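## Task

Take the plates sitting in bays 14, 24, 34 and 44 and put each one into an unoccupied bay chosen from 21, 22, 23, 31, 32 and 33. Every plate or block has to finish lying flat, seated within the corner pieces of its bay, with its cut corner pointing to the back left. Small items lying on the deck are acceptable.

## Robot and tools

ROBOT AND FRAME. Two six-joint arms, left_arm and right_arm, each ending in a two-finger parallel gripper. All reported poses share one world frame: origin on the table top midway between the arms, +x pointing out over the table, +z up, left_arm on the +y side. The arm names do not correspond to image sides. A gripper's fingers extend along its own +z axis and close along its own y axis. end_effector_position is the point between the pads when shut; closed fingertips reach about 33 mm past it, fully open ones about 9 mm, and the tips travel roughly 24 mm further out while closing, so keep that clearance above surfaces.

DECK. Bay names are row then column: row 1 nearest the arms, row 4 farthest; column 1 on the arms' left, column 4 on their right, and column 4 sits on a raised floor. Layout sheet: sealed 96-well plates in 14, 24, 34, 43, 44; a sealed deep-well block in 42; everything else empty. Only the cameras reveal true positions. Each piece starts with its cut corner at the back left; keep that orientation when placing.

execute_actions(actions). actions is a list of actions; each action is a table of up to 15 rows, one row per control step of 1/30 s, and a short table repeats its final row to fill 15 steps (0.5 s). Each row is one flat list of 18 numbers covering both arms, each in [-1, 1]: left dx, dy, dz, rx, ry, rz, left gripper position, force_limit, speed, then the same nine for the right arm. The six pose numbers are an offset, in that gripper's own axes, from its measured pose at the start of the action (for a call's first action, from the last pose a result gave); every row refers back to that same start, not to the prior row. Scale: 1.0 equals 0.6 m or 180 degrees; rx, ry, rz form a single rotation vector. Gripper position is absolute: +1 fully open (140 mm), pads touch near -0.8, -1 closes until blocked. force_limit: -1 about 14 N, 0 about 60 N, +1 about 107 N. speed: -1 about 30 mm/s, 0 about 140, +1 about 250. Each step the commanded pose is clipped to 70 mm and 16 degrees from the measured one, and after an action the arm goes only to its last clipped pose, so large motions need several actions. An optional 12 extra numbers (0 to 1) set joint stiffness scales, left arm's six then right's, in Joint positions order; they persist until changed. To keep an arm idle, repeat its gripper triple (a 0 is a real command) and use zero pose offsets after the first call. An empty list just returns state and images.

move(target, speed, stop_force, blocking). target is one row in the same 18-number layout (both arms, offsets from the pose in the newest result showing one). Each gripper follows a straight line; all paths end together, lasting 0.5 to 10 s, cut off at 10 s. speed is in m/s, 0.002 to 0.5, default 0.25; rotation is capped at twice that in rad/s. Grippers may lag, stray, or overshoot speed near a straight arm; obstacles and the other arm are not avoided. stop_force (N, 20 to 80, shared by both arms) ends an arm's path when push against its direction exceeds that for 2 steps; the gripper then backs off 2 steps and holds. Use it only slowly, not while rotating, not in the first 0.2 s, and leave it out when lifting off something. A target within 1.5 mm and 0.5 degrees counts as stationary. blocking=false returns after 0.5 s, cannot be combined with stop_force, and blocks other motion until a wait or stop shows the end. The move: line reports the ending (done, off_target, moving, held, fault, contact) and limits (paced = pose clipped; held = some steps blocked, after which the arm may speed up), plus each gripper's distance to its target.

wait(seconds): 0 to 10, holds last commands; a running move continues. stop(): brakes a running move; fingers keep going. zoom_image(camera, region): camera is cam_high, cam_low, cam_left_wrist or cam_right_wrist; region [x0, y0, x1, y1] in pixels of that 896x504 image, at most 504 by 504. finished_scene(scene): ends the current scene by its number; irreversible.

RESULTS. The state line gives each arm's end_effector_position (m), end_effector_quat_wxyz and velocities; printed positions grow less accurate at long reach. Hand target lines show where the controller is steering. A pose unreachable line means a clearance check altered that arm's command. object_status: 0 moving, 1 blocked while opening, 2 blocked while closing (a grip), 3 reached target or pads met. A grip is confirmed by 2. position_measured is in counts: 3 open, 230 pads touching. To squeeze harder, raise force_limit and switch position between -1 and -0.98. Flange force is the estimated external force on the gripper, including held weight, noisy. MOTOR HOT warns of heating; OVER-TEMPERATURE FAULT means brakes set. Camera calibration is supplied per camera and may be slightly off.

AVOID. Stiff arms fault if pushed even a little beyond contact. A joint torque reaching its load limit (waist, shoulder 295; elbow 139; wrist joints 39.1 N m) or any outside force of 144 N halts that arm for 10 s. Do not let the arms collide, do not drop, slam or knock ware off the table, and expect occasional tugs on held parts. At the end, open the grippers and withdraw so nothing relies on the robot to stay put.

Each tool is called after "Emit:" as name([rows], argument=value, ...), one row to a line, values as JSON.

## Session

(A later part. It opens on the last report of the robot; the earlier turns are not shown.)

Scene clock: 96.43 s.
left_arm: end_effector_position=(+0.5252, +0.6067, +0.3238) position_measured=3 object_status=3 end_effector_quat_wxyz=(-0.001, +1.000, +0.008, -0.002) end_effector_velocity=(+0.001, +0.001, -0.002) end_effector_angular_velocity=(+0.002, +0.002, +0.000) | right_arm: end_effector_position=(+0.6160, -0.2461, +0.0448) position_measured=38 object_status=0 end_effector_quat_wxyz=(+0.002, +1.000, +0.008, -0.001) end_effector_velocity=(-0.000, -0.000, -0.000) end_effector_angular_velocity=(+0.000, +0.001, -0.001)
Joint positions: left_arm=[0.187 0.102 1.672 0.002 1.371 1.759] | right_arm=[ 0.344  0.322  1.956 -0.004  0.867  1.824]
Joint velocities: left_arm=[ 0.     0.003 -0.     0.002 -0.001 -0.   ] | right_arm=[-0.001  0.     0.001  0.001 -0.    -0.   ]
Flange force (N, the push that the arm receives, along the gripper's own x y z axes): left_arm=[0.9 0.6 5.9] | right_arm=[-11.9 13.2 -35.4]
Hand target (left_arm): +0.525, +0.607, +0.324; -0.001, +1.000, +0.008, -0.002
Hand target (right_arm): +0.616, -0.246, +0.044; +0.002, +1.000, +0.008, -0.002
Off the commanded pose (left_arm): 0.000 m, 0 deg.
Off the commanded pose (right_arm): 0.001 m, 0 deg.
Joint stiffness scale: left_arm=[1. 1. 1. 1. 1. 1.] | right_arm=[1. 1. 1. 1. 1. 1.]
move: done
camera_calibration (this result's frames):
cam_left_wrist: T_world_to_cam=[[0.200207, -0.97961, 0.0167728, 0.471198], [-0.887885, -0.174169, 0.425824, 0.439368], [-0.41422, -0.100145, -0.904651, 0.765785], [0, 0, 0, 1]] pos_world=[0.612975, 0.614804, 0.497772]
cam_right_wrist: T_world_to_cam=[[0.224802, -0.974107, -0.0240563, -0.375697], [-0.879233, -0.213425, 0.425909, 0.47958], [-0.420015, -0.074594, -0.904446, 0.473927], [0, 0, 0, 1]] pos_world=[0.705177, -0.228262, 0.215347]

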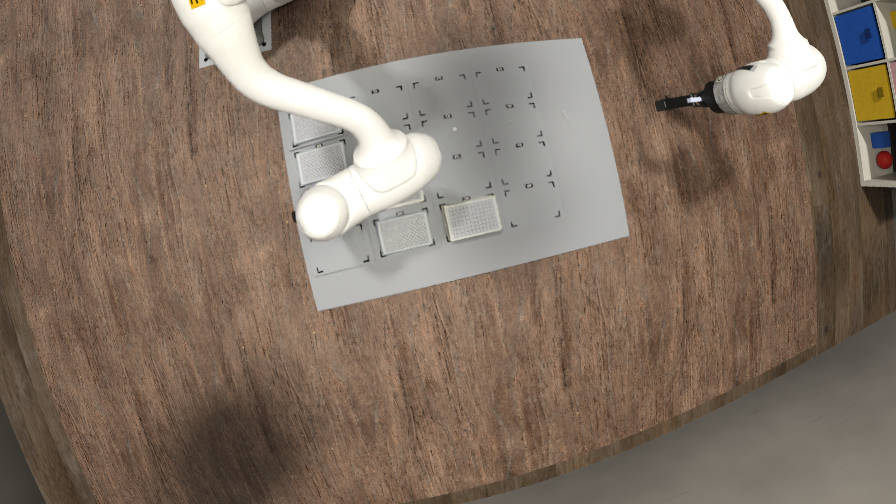

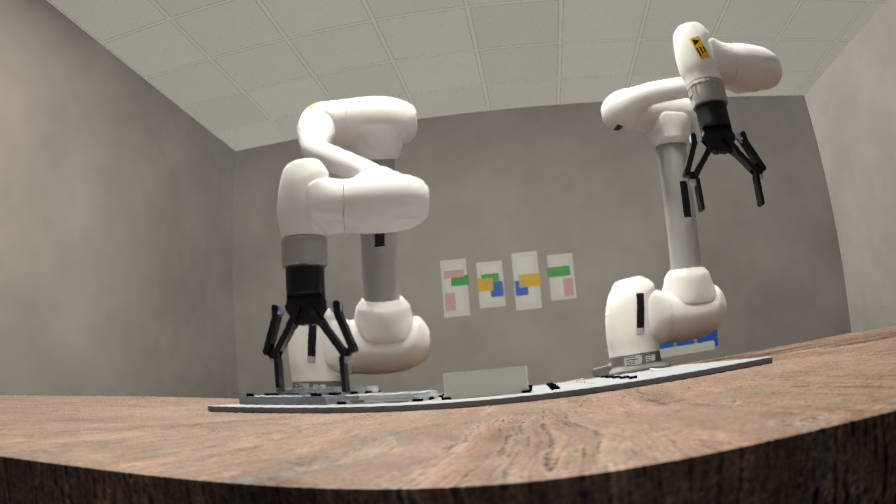

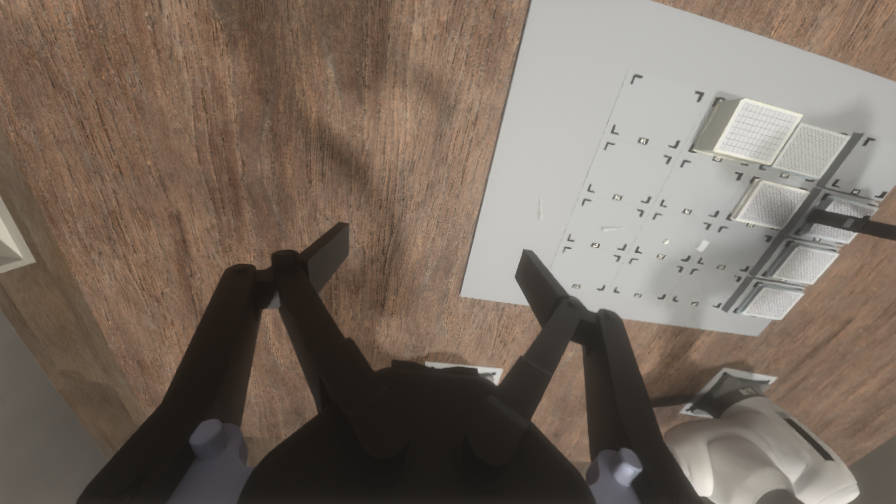

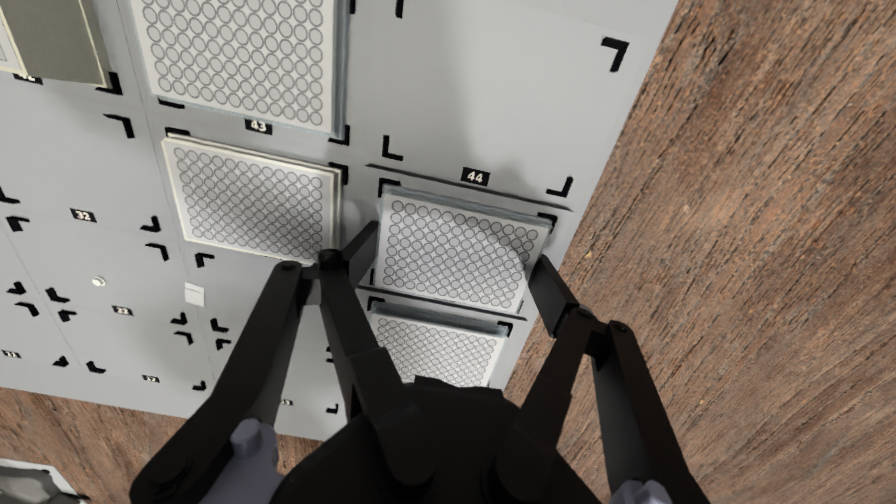

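Emit:
move(target=[0,0,0,0,0,0,1,0,0,0,0,-0.066,0,0,0,-1,0,-0.6], speed=0.1)

Emit:
move(target=[0,0,0,0,0,0,1,0,0,0.014,-0.824,0,0,0,0.003,-1,0,-0.6], speed=0.35)

Emit:
move(target=[0,0,0,0,0,0,1,0,0,0,0,0.066,0,0,0.002,-1,0,-0.6], speed=0.08)

Emit:
zoom_image(camera="cam_right_wrist", region=[320, 130, 620, 340])

Scene clock: 103.50 s.
left_arm: end_effector_position=(+0.5252, +0.6067, +0.3238) position_measured=3 object_status=3 end_effector_quat_wxyz=(-0.001, +1.000, +0.008, -0.002) end_effector_velocity=(-0.001, +0.001, +0.001) end_effector_angular_velocity=(+0.002, +0.001, +0.000) | right_arm: end_effector_position=(+0.6155, -0.2463, +0.0805) position_measured=39 object_status=2 end_effector_quat_wxyz=(+0.002, +1.000, +0.008, -0.002) end_effector_velocity=(-0.000, -0.001, +0.002) end_effector_angular_velocity=(+0.000, +0.002, -0.002)
Joint positions: left_arm=[0.187 0.102 1.672 0.002 1.371 1.759] | right_arm=[ 0.344  0.283  1.93  -0.004  0.934  1.824]
Joint velocities: left_arm=[ 0.    -0.001  0.     0.002  0.002 -0.   ] | right_arm=[-0.001 -0.002 -0.002  0.001  0.005 -0.   ]
Flange force (N, the push that the arm receives, along the gripper's own x y z axes): left_arm=[-0.9 2.0 5.3] | right_arm=[2.5 5.7 3.2]
Hand target (left_arm): +0.525, +0.607, +0.324; -0.001, +1.000, +0.008, -0.002
Hand target (right_arm): +0.616, -0.246, +0.084; +0.002, +1.000, +0.008, -0.001
Off the commanded pose (left_arm): 0.000 m, 0 deg.
Off the commanded pose (right_arm): 0.004 m, 0 deg.
Joint stiffness scale: left_arm=[1. 1. 1. 1. 1. 1.] | right_arm=[1. 1. 1. 1. 1. 1.]
move: off_target (right_arm)
camera_calibration (this result's frames):
cam_left_wrist: T_world_to_cam=[[0.200207, -0.97961, 0.0167727, 0.471198], [-0.887885, -0.17417, 0.425824, 0.439368], [-0.41422, -0.100145, -0.904651, 0.765785], [0, 0, 0, 1]] pos_world=[0.612975, 0.614804, 0.497772]
cam_right_wrist: T_world_to_cam=[[0.224576, -0.974165, -0.023836, -0.374805], [-0.878612, -0.213005, 0.427398, 0.463427], [-0.421434, -0.0750406, -0.903749, 0.506687], [0, 0, 0, 1]] pos_world=[0.704879, -0.228388, 0.250916]

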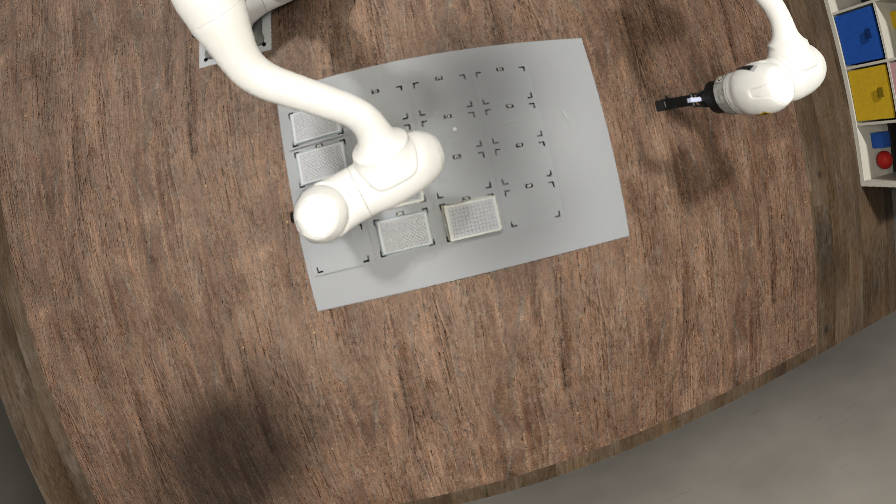

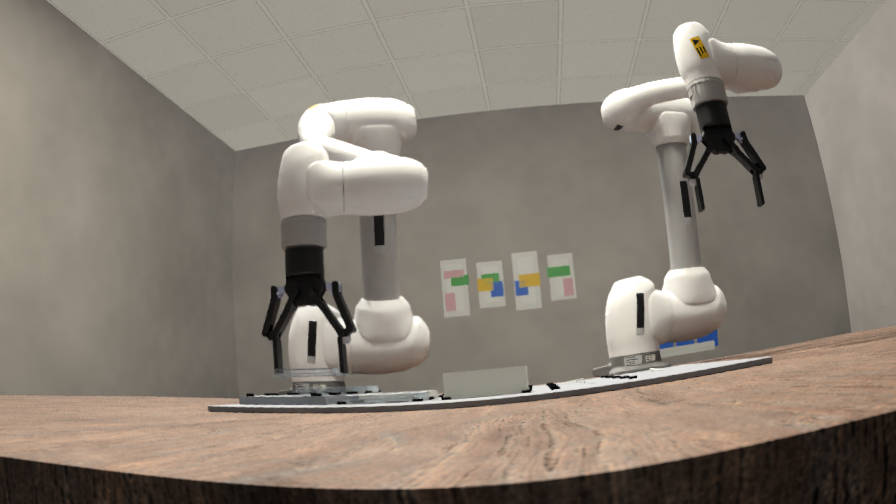

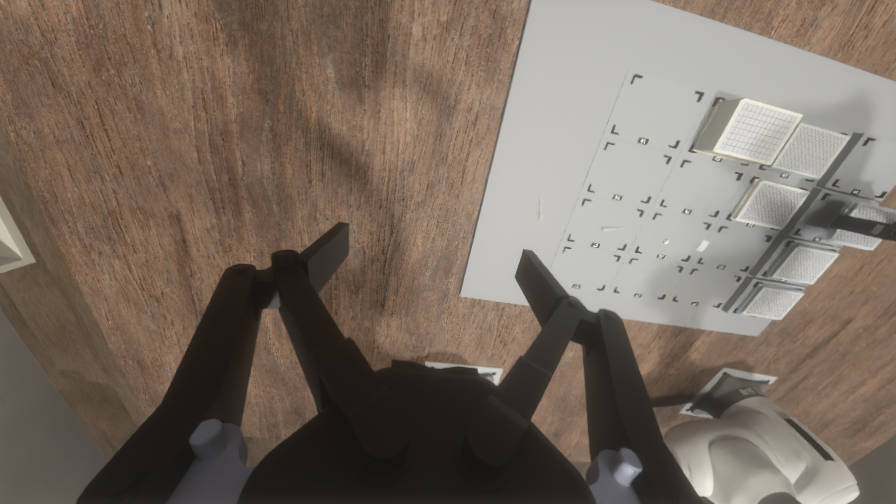

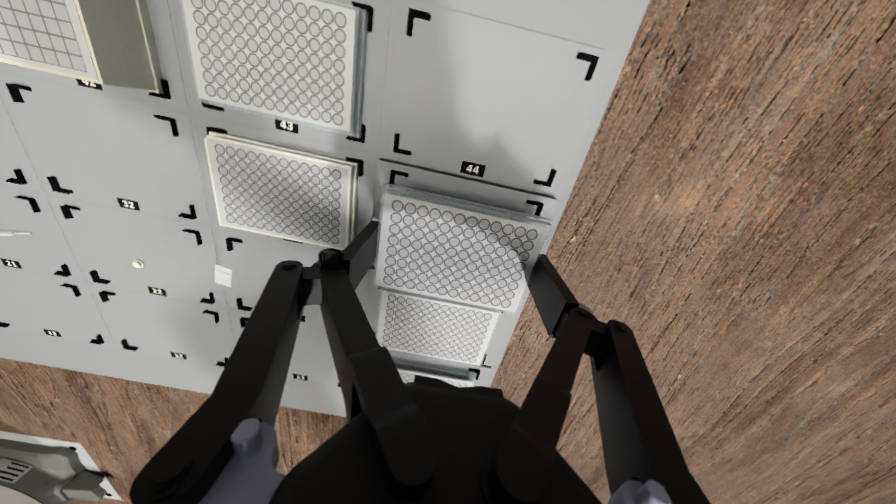

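Scene clock: 105.57 s.
left_arm: end_effector_position=(+0.5252, +0.6067, +0.3238) position_measured=3 object_status=3 end_effector_quat_wxyz=(-0.001, +1.000, +0.008, -0.002) end_effector_velocity=(-0.000, -0.000, -0.001) end_effector_angular_velocity=(-0.001, +0.001, +0.000) | right_arm: end_effector_position=(+0.6179, +0.2478, +0.0798) position_measured=39 object_status=2 end_effector_quat_wxyz=(-0.001, +1.000, +0.006, -0.000) end_effector_velocity=(+0.001, +0.001, +0.000) end_effector_angular_velocity=(-0.001, +0.000, -0.002)
Joint positions: left_arm=[0.187 0.102 1.672 0.002 1.371 1.759] | right_arm=[0.901 0.687 1.287 0.002 1.167 2.382]
Joint velocities: left_arm=[ 0.001  0.001 -0.    -0.001  0.001  0.001] | right_arm=[ 0.     0.003 -0.006 -0.001  0.004  0.002]
Flange force (N, the push that the arm receives, along the gripper's own x y z axes): left_arm=[-0.7 1.2 4.6] | right_arm=[4.1 2.9 2.7]
Hand target (left_arm): +0.525, +0.607, +0.324; -0.001, +1.000, +0.008, -0.002
Hand target (right_arm): +0.617, +0.249, +0.078; +0.002, +1.000, +0.003, -0.002
Off the commanded pose (left_arm): 0.000 m, 0 deg.
Off the commanded pose (right_arm): 0.002 m, 0 deg.
Joint stiffness scale: left_arm=[1. 1. 1. 1. 1. 1.] | right_arm=[1. 1. 1. 1. 1. 1.]
move: done
camera_calibration (this result's frames):
cam_left_wrist: T_world_to_cam=[[0.200207, -0.97961, 0.0167726, 0.471198], [-0.887885, -0.174169, 0.425824, 0.439368], [-0.41422, -0.100145, -0.904651, 0.765785], [0, 0, 0, 1]] pos_world=[0.612975, 0.614804, 0.497772]
cam_right_wrist: T_world_to_cam=[[0.220901, -0.974886, -0.0282861, 0.10883], [-0.880786, -0.211866, 0.423473, 0.572534], [-0.41883, -0.0686317, -0.905467, 0.541084], [0, 0, 0, 1]] pos_world=[0.706861, 0.264533, 0.25056]

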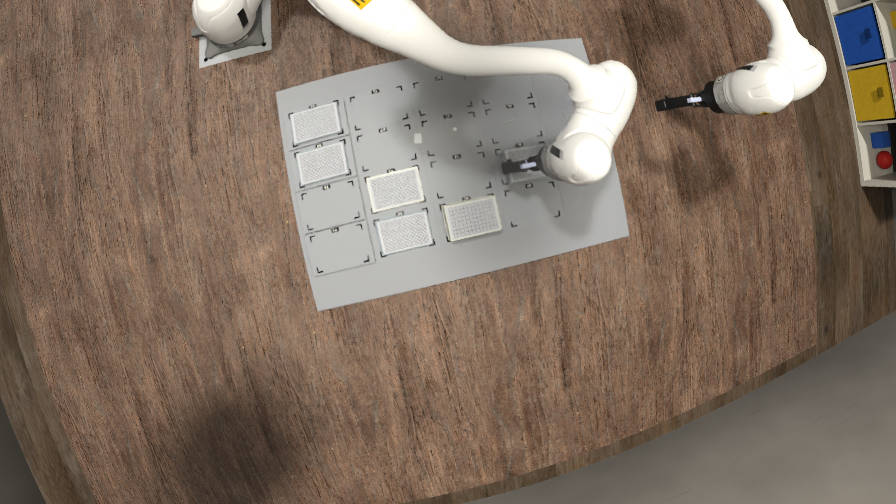

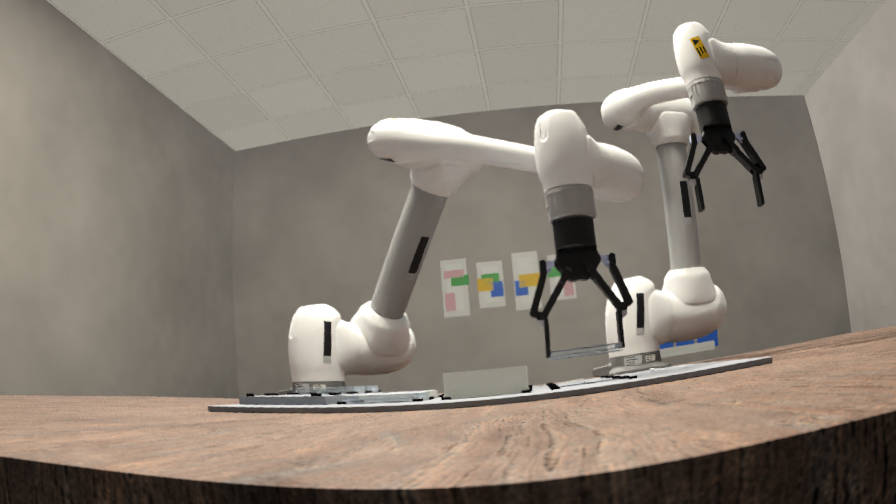

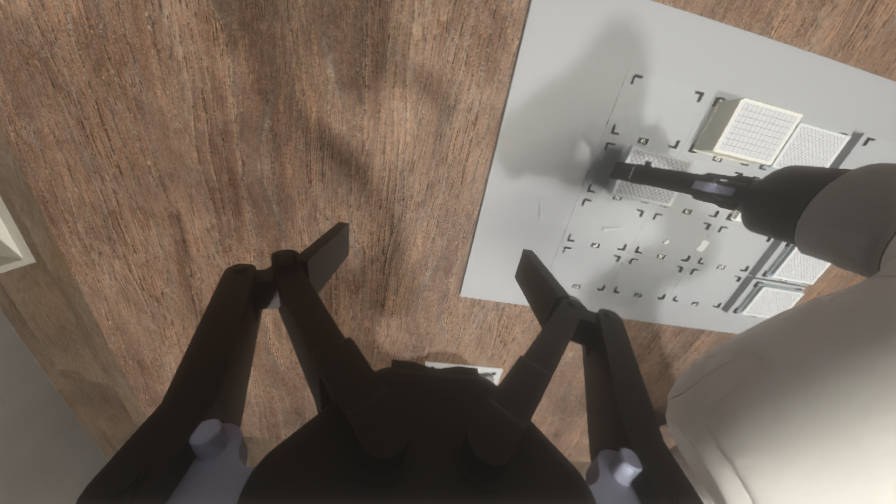

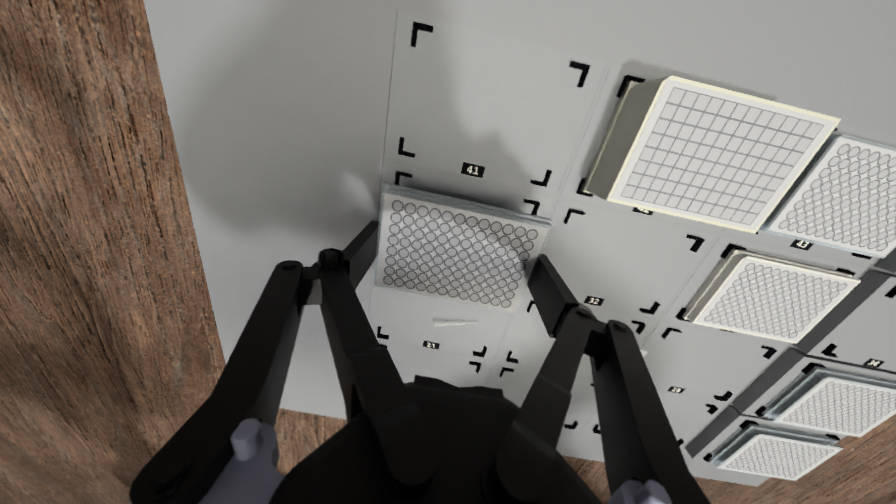

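Scene clock: 106.47 s.
left_arm: end_effector_position=(+0.5252, +0.6067, +0.3238) position_measured=3 object_status=3 end_effector_quat_wxyz=(-0.001, +1.000, +0.008, -0.002) end_effector_velocity=(-0.000, +0.001, -0.001) end_effector_angular_velocity=(+0.000, +0.002, -0.000) | right_arm: end_effector_position=(+0.6183, +0.2482, +0.0452) position_measured=39 object_status=2 end_effector_quat_wxyz=(-0.001, +1.000, +0.006, +0.000) end_effector_velocity=(+0.000, +0.001, -0.001) end_effector_angular_velocity=(+0.002, -0.002, +0.000)
Joint positions: left_arm=[0.187 0.102 1.672 0.002 1.371 1.759] | right_arm=[0.901 0.711 1.313 0.002 1.116 2.382]
Joint velocities: left_arm=[0.001 0.001 0.    0.001 0.    0.001] | right_arm=[ 0.     0.001  0.     0.    -0.004 -0.   ]
Flange force (N, the push that the arm receives, along the gripper's own x y z axes): left_arm=[-1.0 0.7 5.6] | right_arm=[1.7 4.8 2.0]
Hand target (left_arm): +0.525, +0.607, +0.324; -0.001, +1.000, +0.008, -0.002
Hand target (right_arm): +0.618, +0.248, +0.040; -0.001, +1.000, +0.003, -0.001
Off the commanded pose (left_arm): 0.000 m, 0 deg.
Off the commanded pose (right_arm): 0.005 m, 0 deg.
Joint stiffness scale: left_arm=[1. 1. 1. 1. 1. 1.] | right_arm=[1. 1. 1. 1. 1. 1.]
move: off_target (right_arm)
camera_calibration (this result's frames):
cam_left_wrist: T_world_to_cam=[[0.200207, -0.97961, 0.0167728, 0.471198], [-0.887885, -0.17417, 0.425824, 0.439368], [-0.41422, -0.100145, -0.904651, 0.765785], [0, 0, 0, 1]] pos_world=[0.612975, 0.614804, 0.497772]
cam_right_wrist: T_world_to_cam=[[0.220847, -0.974872, -0.0291793, 0.108228], [-0.881283, -0.212283, 0.422227, 0.588055], [-0.417811, -0.0675323, -0.90602, 0.509066], [0, 0, 0, 1]] pos_world=[0.707035, 0.264721, 0.216089]

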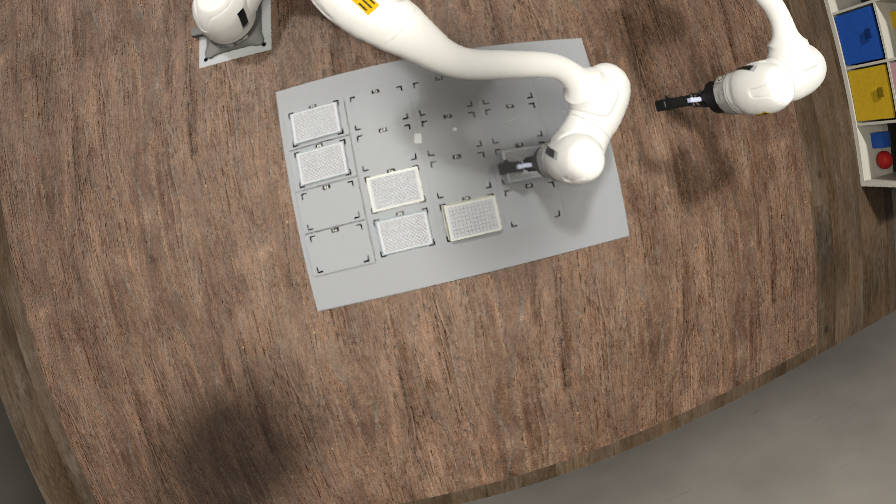

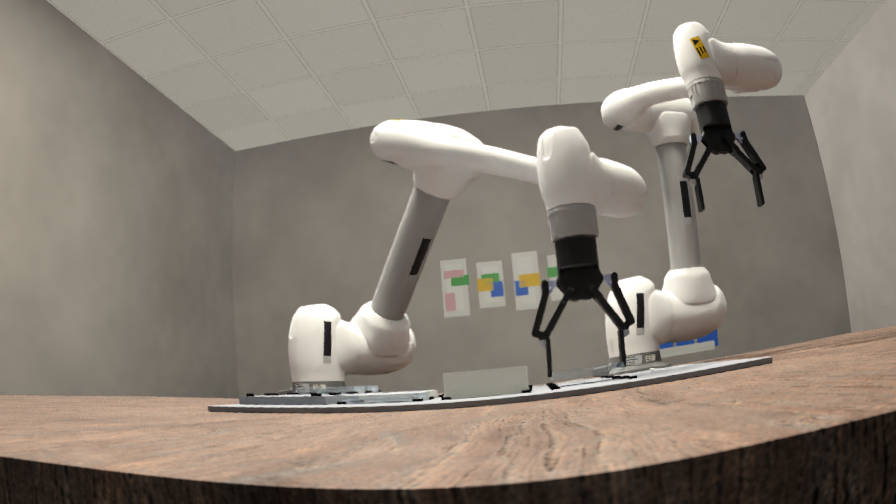

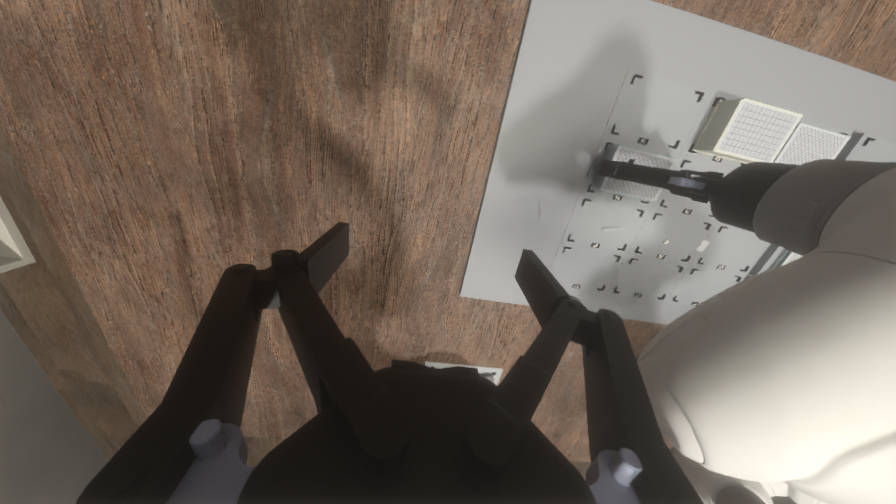

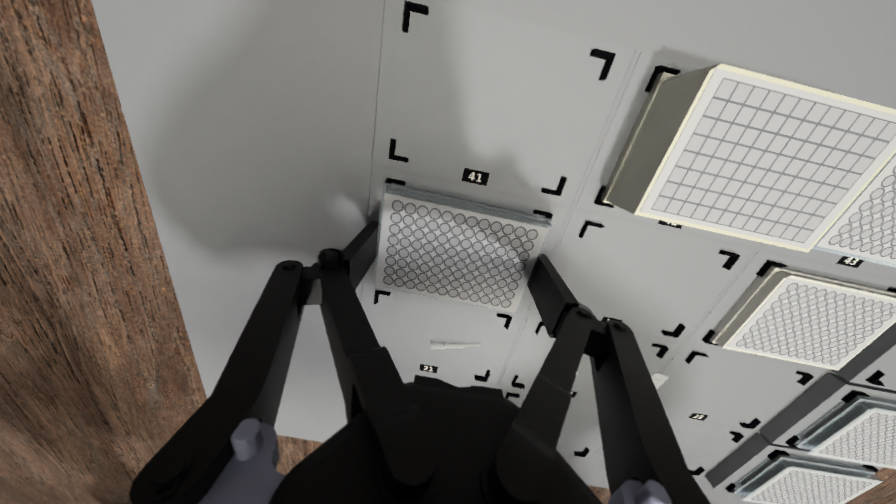

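Region (320, 130, 620, 340) of cam_right_wrist's 896x504 image, scaled by 1.680, with more detail than that image has; it fills the top 353 rows of this view, and the rest is white.

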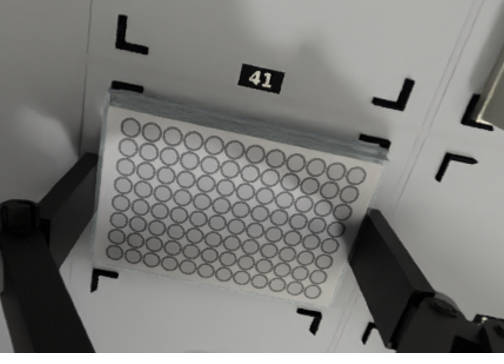

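Emit:
move(target=[0,0,0,0,0,0,1,0,0,-0.005,0.0035,0.020,0,0,0,-1,0,-0.6], speed=0.02)

Emit:
zoom_image(camera="cam_right_wrist", region=[320, 130, 620, 340])

Scene clock: 109.83 s.
left_arm: end_effector_position=(+0.5252, +0.6067, +0.3238) position_measured=3 object_status=3 end_effector_quat_wxyz=(-0.001, +1.000, +0.008, -0.002) end_effector_velocity=(-0.000, -0.000, +0.001) end_effector_angular_velocity=(+0.000, -0.001, -0.001) | right_arm: end_effector_position=(+0.6164, +0.2462, +0.0383) position_measured=39 object_status=2 end_effector_quat_wxyz=(-0.002, +1.000, +0.006, +0.001) end_effector_velocity=(-0.000, +0.000, -0.002) end_effector_angular_velocity=(+0.002, -0.002, +0.001)
Joint positions: left_arm=[0.187 0.102 1.672 0.002 1.371 1.759] | right_arm=[0.901 0.711 1.326 0.002 1.101 2.382]
Joint velocities: left_arm=[-0.    -0.001  0.     0.    -0.     0.   ] | right_arm=[ 0.001 -0.     0.003  0.    -0.006 -0.   ]
Flange force (N, the push that the arm receives, along the gripper's own x y z axes): left_arm=[-2.0 2.1 4.6] | right_arm=[3.0 4.4 1.9]
Hand target (left_arm): +0.525, +0.607, +0.324; -0.001, +1.000, +0.008, -0.002
Hand target (right_arm): +0.615, +0.246, +0.033; -0.001, +1.000, +0.006, +0.000
Off the commanded pose (left_arm): 0.000 m, 0 deg.
Off the commanded pose (right_arm): 0.005 m, 0 deg.
Joint stiffness scale: left_arm=[1. 1. 1. 1. 1. 1.] | right_arm=[1. 1. 1. 1. 1. 1.]
move: off_target (right_arm)
camera_calibration (this result's frames):
cam_left_wrist: T_world_to_cam=[[0.200207, -0.97961, 0.0167727, 0.471198], [-0.887885, -0.17417, 0.425824, 0.439368], [-0.41422, -0.100145, -0.904651, 0.765785], [0, 0, 0, 1]] pos_world=[0.612975, 0.614804, 0.497772]
cam_right_wrist: T_world_to_cam=[[0.220861, -0.97484, -0.0301391, 0.106486], [-0.881782, -0.212791, 0.420927, 0.589379], [-0.41675, -0.0663902, -0.906594, 0.500968], [0, 0, 0, 1]] pos_world=[0.704964, 0.262481, 0.209298]

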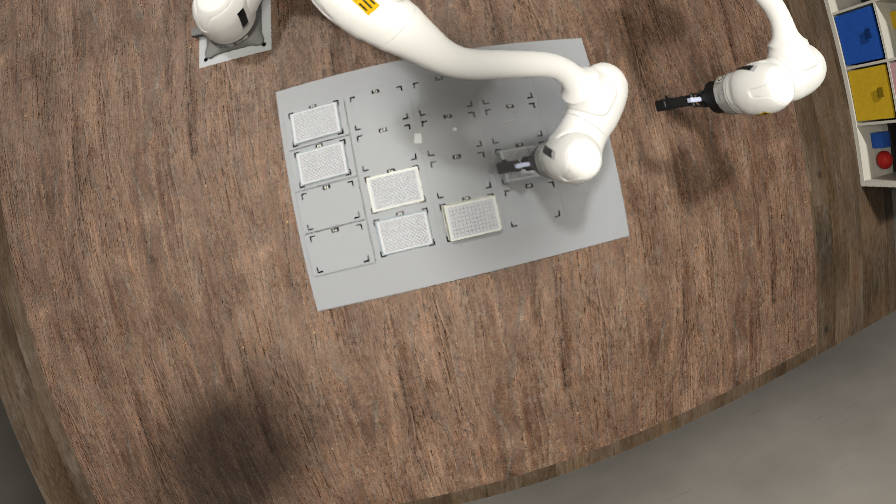

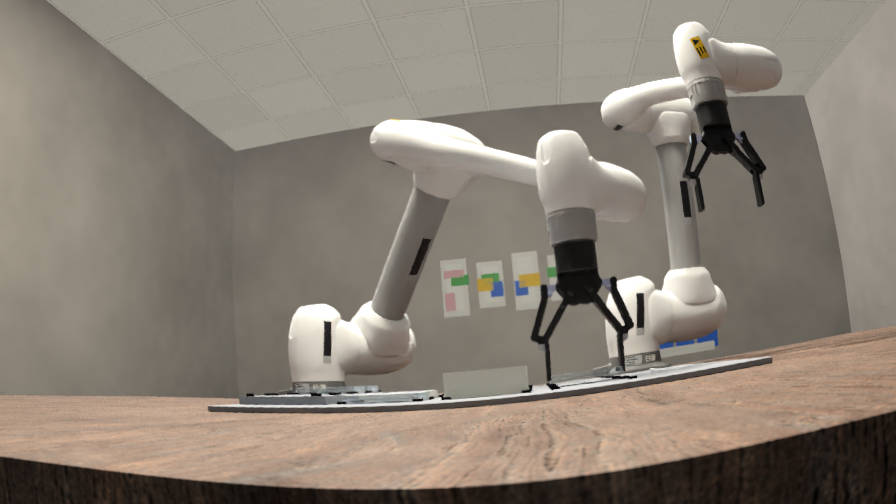

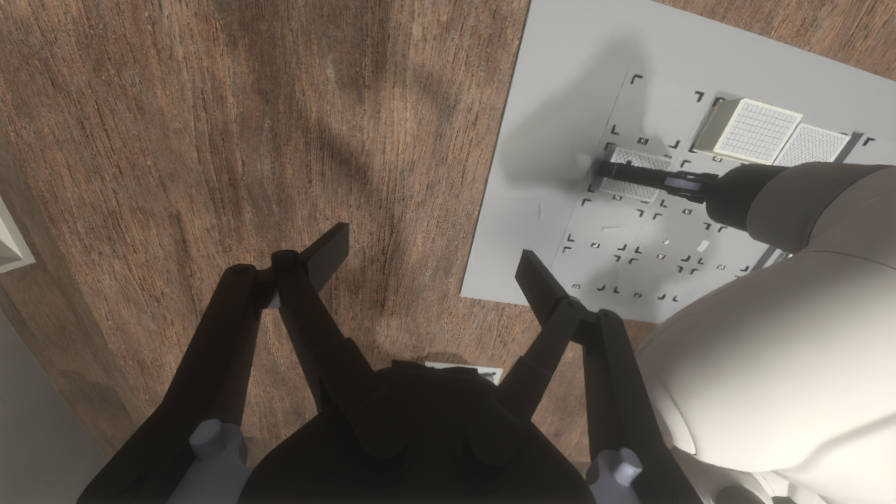

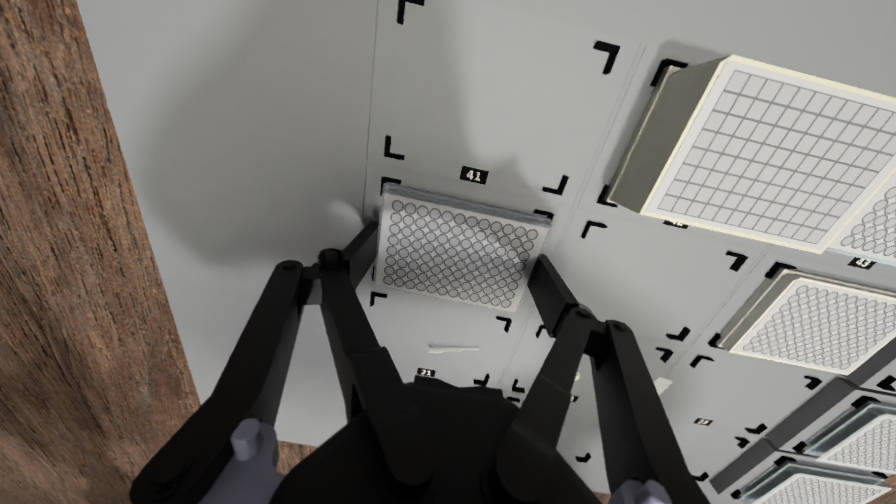

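Region (320, 130, 620, 340) of cam_right_wrist's 896x504 image, scaled by 1.680, with more detail than that image has; it fills the top 353 rows of this view, and the rest is white.

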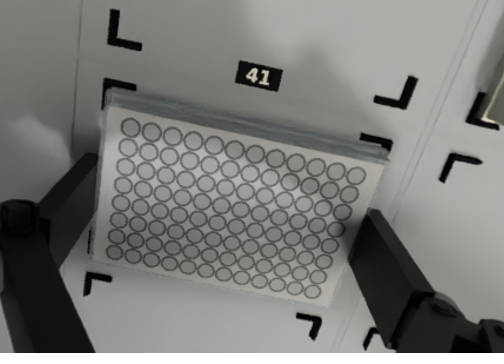

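Emit:
move(target=[0,0,0,0,0,0,1,0,0,-0.001,0,0.024,0,0,0,-1,0,-0.6], speed=0.012, stop_force=20)

Emit:
zoom_image(camera="cam_right_wrist", region=[320, 130, 620, 340])

Scene clock: 114.23 s.
left_arm: end_effector_position=(+0.5252, +0.6067, +0.3238) position_measured=3 object_status=3 end_effector_quat_wxyz=(-0.001, +1.000, +0.008, -0.002) end_effector_velocity=(-0.000, -0.000, +0.000) end_effector_angular_velocity=(+0.001, -0.000, -0.002) | right_arm: end_effector_position=(+0.6167, +0.2465, +0.0316) position_measured=39 object_status=2 end_effector_quat_wxyz=(-0.002, +1.000, +0.006, +0.001) end_effector_velocity=(-0.000, +0.000, -0.000) end_effector_angular_velocity=(-0.000, +0.000, +0.000)
Joint positions: left_arm=[0.187 0.102 1.672 0.002 1.371 1.759] | right_arm=[0.901 0.716 1.331 0.002 1.089 2.382]
Joint velocities: left_arm=[-0.001 -0.001  0.     0.001  0.     0.001] | right_arm=[ 0.  0.  0. -0. -0. -0.]
Flange force (N, the push that the arm receives, along the gripper's own x y z axes): left_arm=[-0.8 1.8 5.2] | right_arm=[-0.5 4.4 -15.0]
Hand target (left_arm): +0.525, +0.607, +0.324; -0.001, +1.000, +0.008, -0.002
Hand target (right_arm): +0.616, +0.246, +0.024; -0.002, +1.000, +0.006, +0.001
Off the commanded pose (left_arm): 0.000 m, 0 deg.
Off the commanded pose (right_arm): 0.008 m, 0 deg.
Joint stiffness scale: left_arm=[1. 1. 1. 1. 1. 1.] | right_arm=[1. 1. 1. 1. 1. 1.]
move: off_target (right_arm)
camera_calibration (this result's frames):
cam_left_wrist: T_world_to_cam=[[0.200207, -0.97961, 0.0167726, 0.471198], [-0.887884, -0.17417, 0.425824, 0.439368], [-0.41422, -0.100145, -0.904651, 0.765785], [0, 0, 0, 1]] pos_world=[0.612975, 0.614804, 0.497772]
cam_right_wrist: T_world_to_cam=[[0.220887, -0.974797, -0.0312878, 0.106544], [-0.882373, -0.213405, 0.419377, 0.593118], [-0.415484, -0.0650274, -0.907273, 0.49392], [0, 0, 0, 1]] pos_world=[0.705033, 0.262551, 0.202714]

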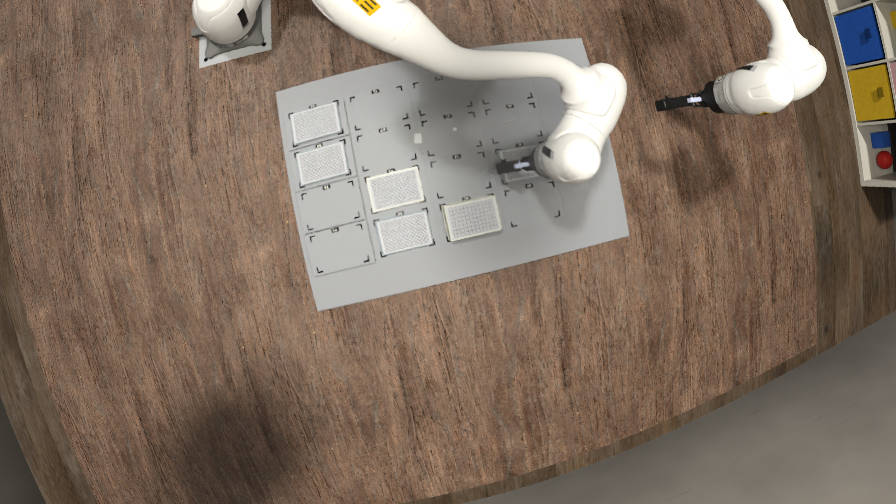

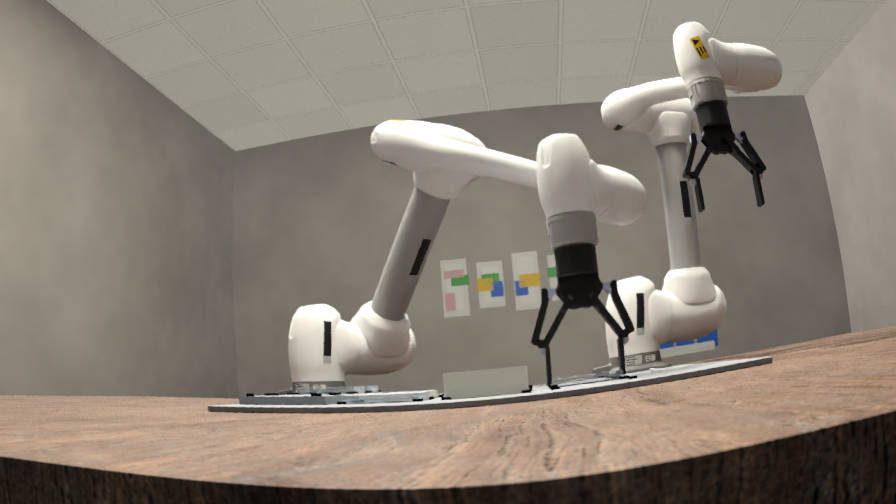

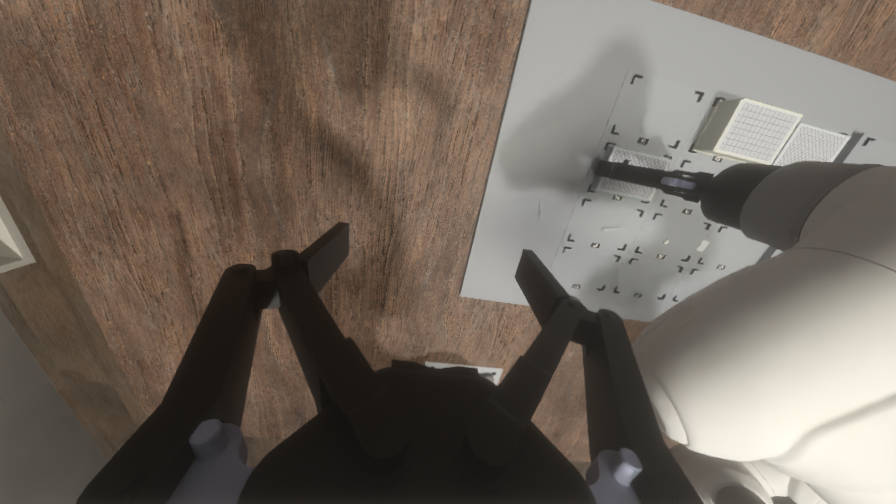

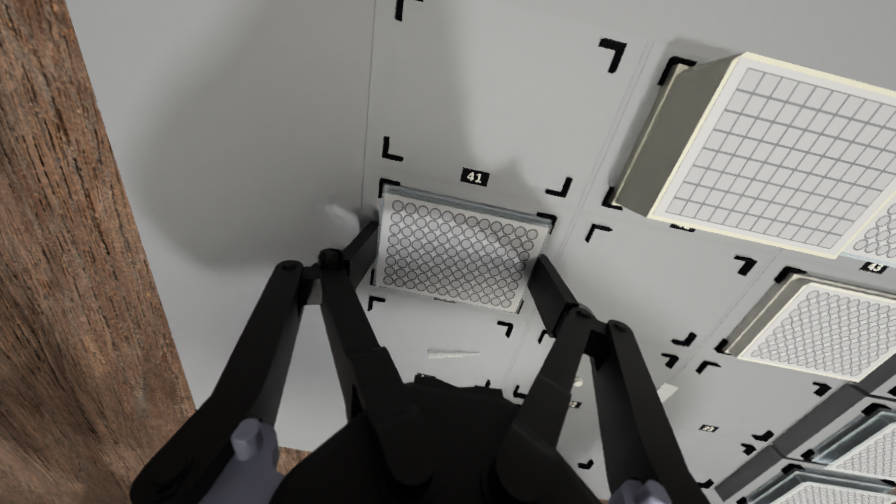

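Region (320, 130, 620, 340) of cam_right_wrist's 896x504 image, scaled by 1.680, with more detail than that image has; it fills the top 353 rows of this view, and the rest is white.

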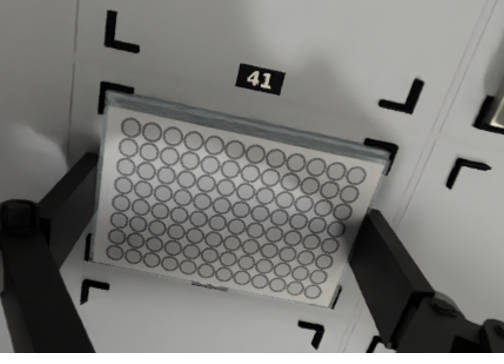

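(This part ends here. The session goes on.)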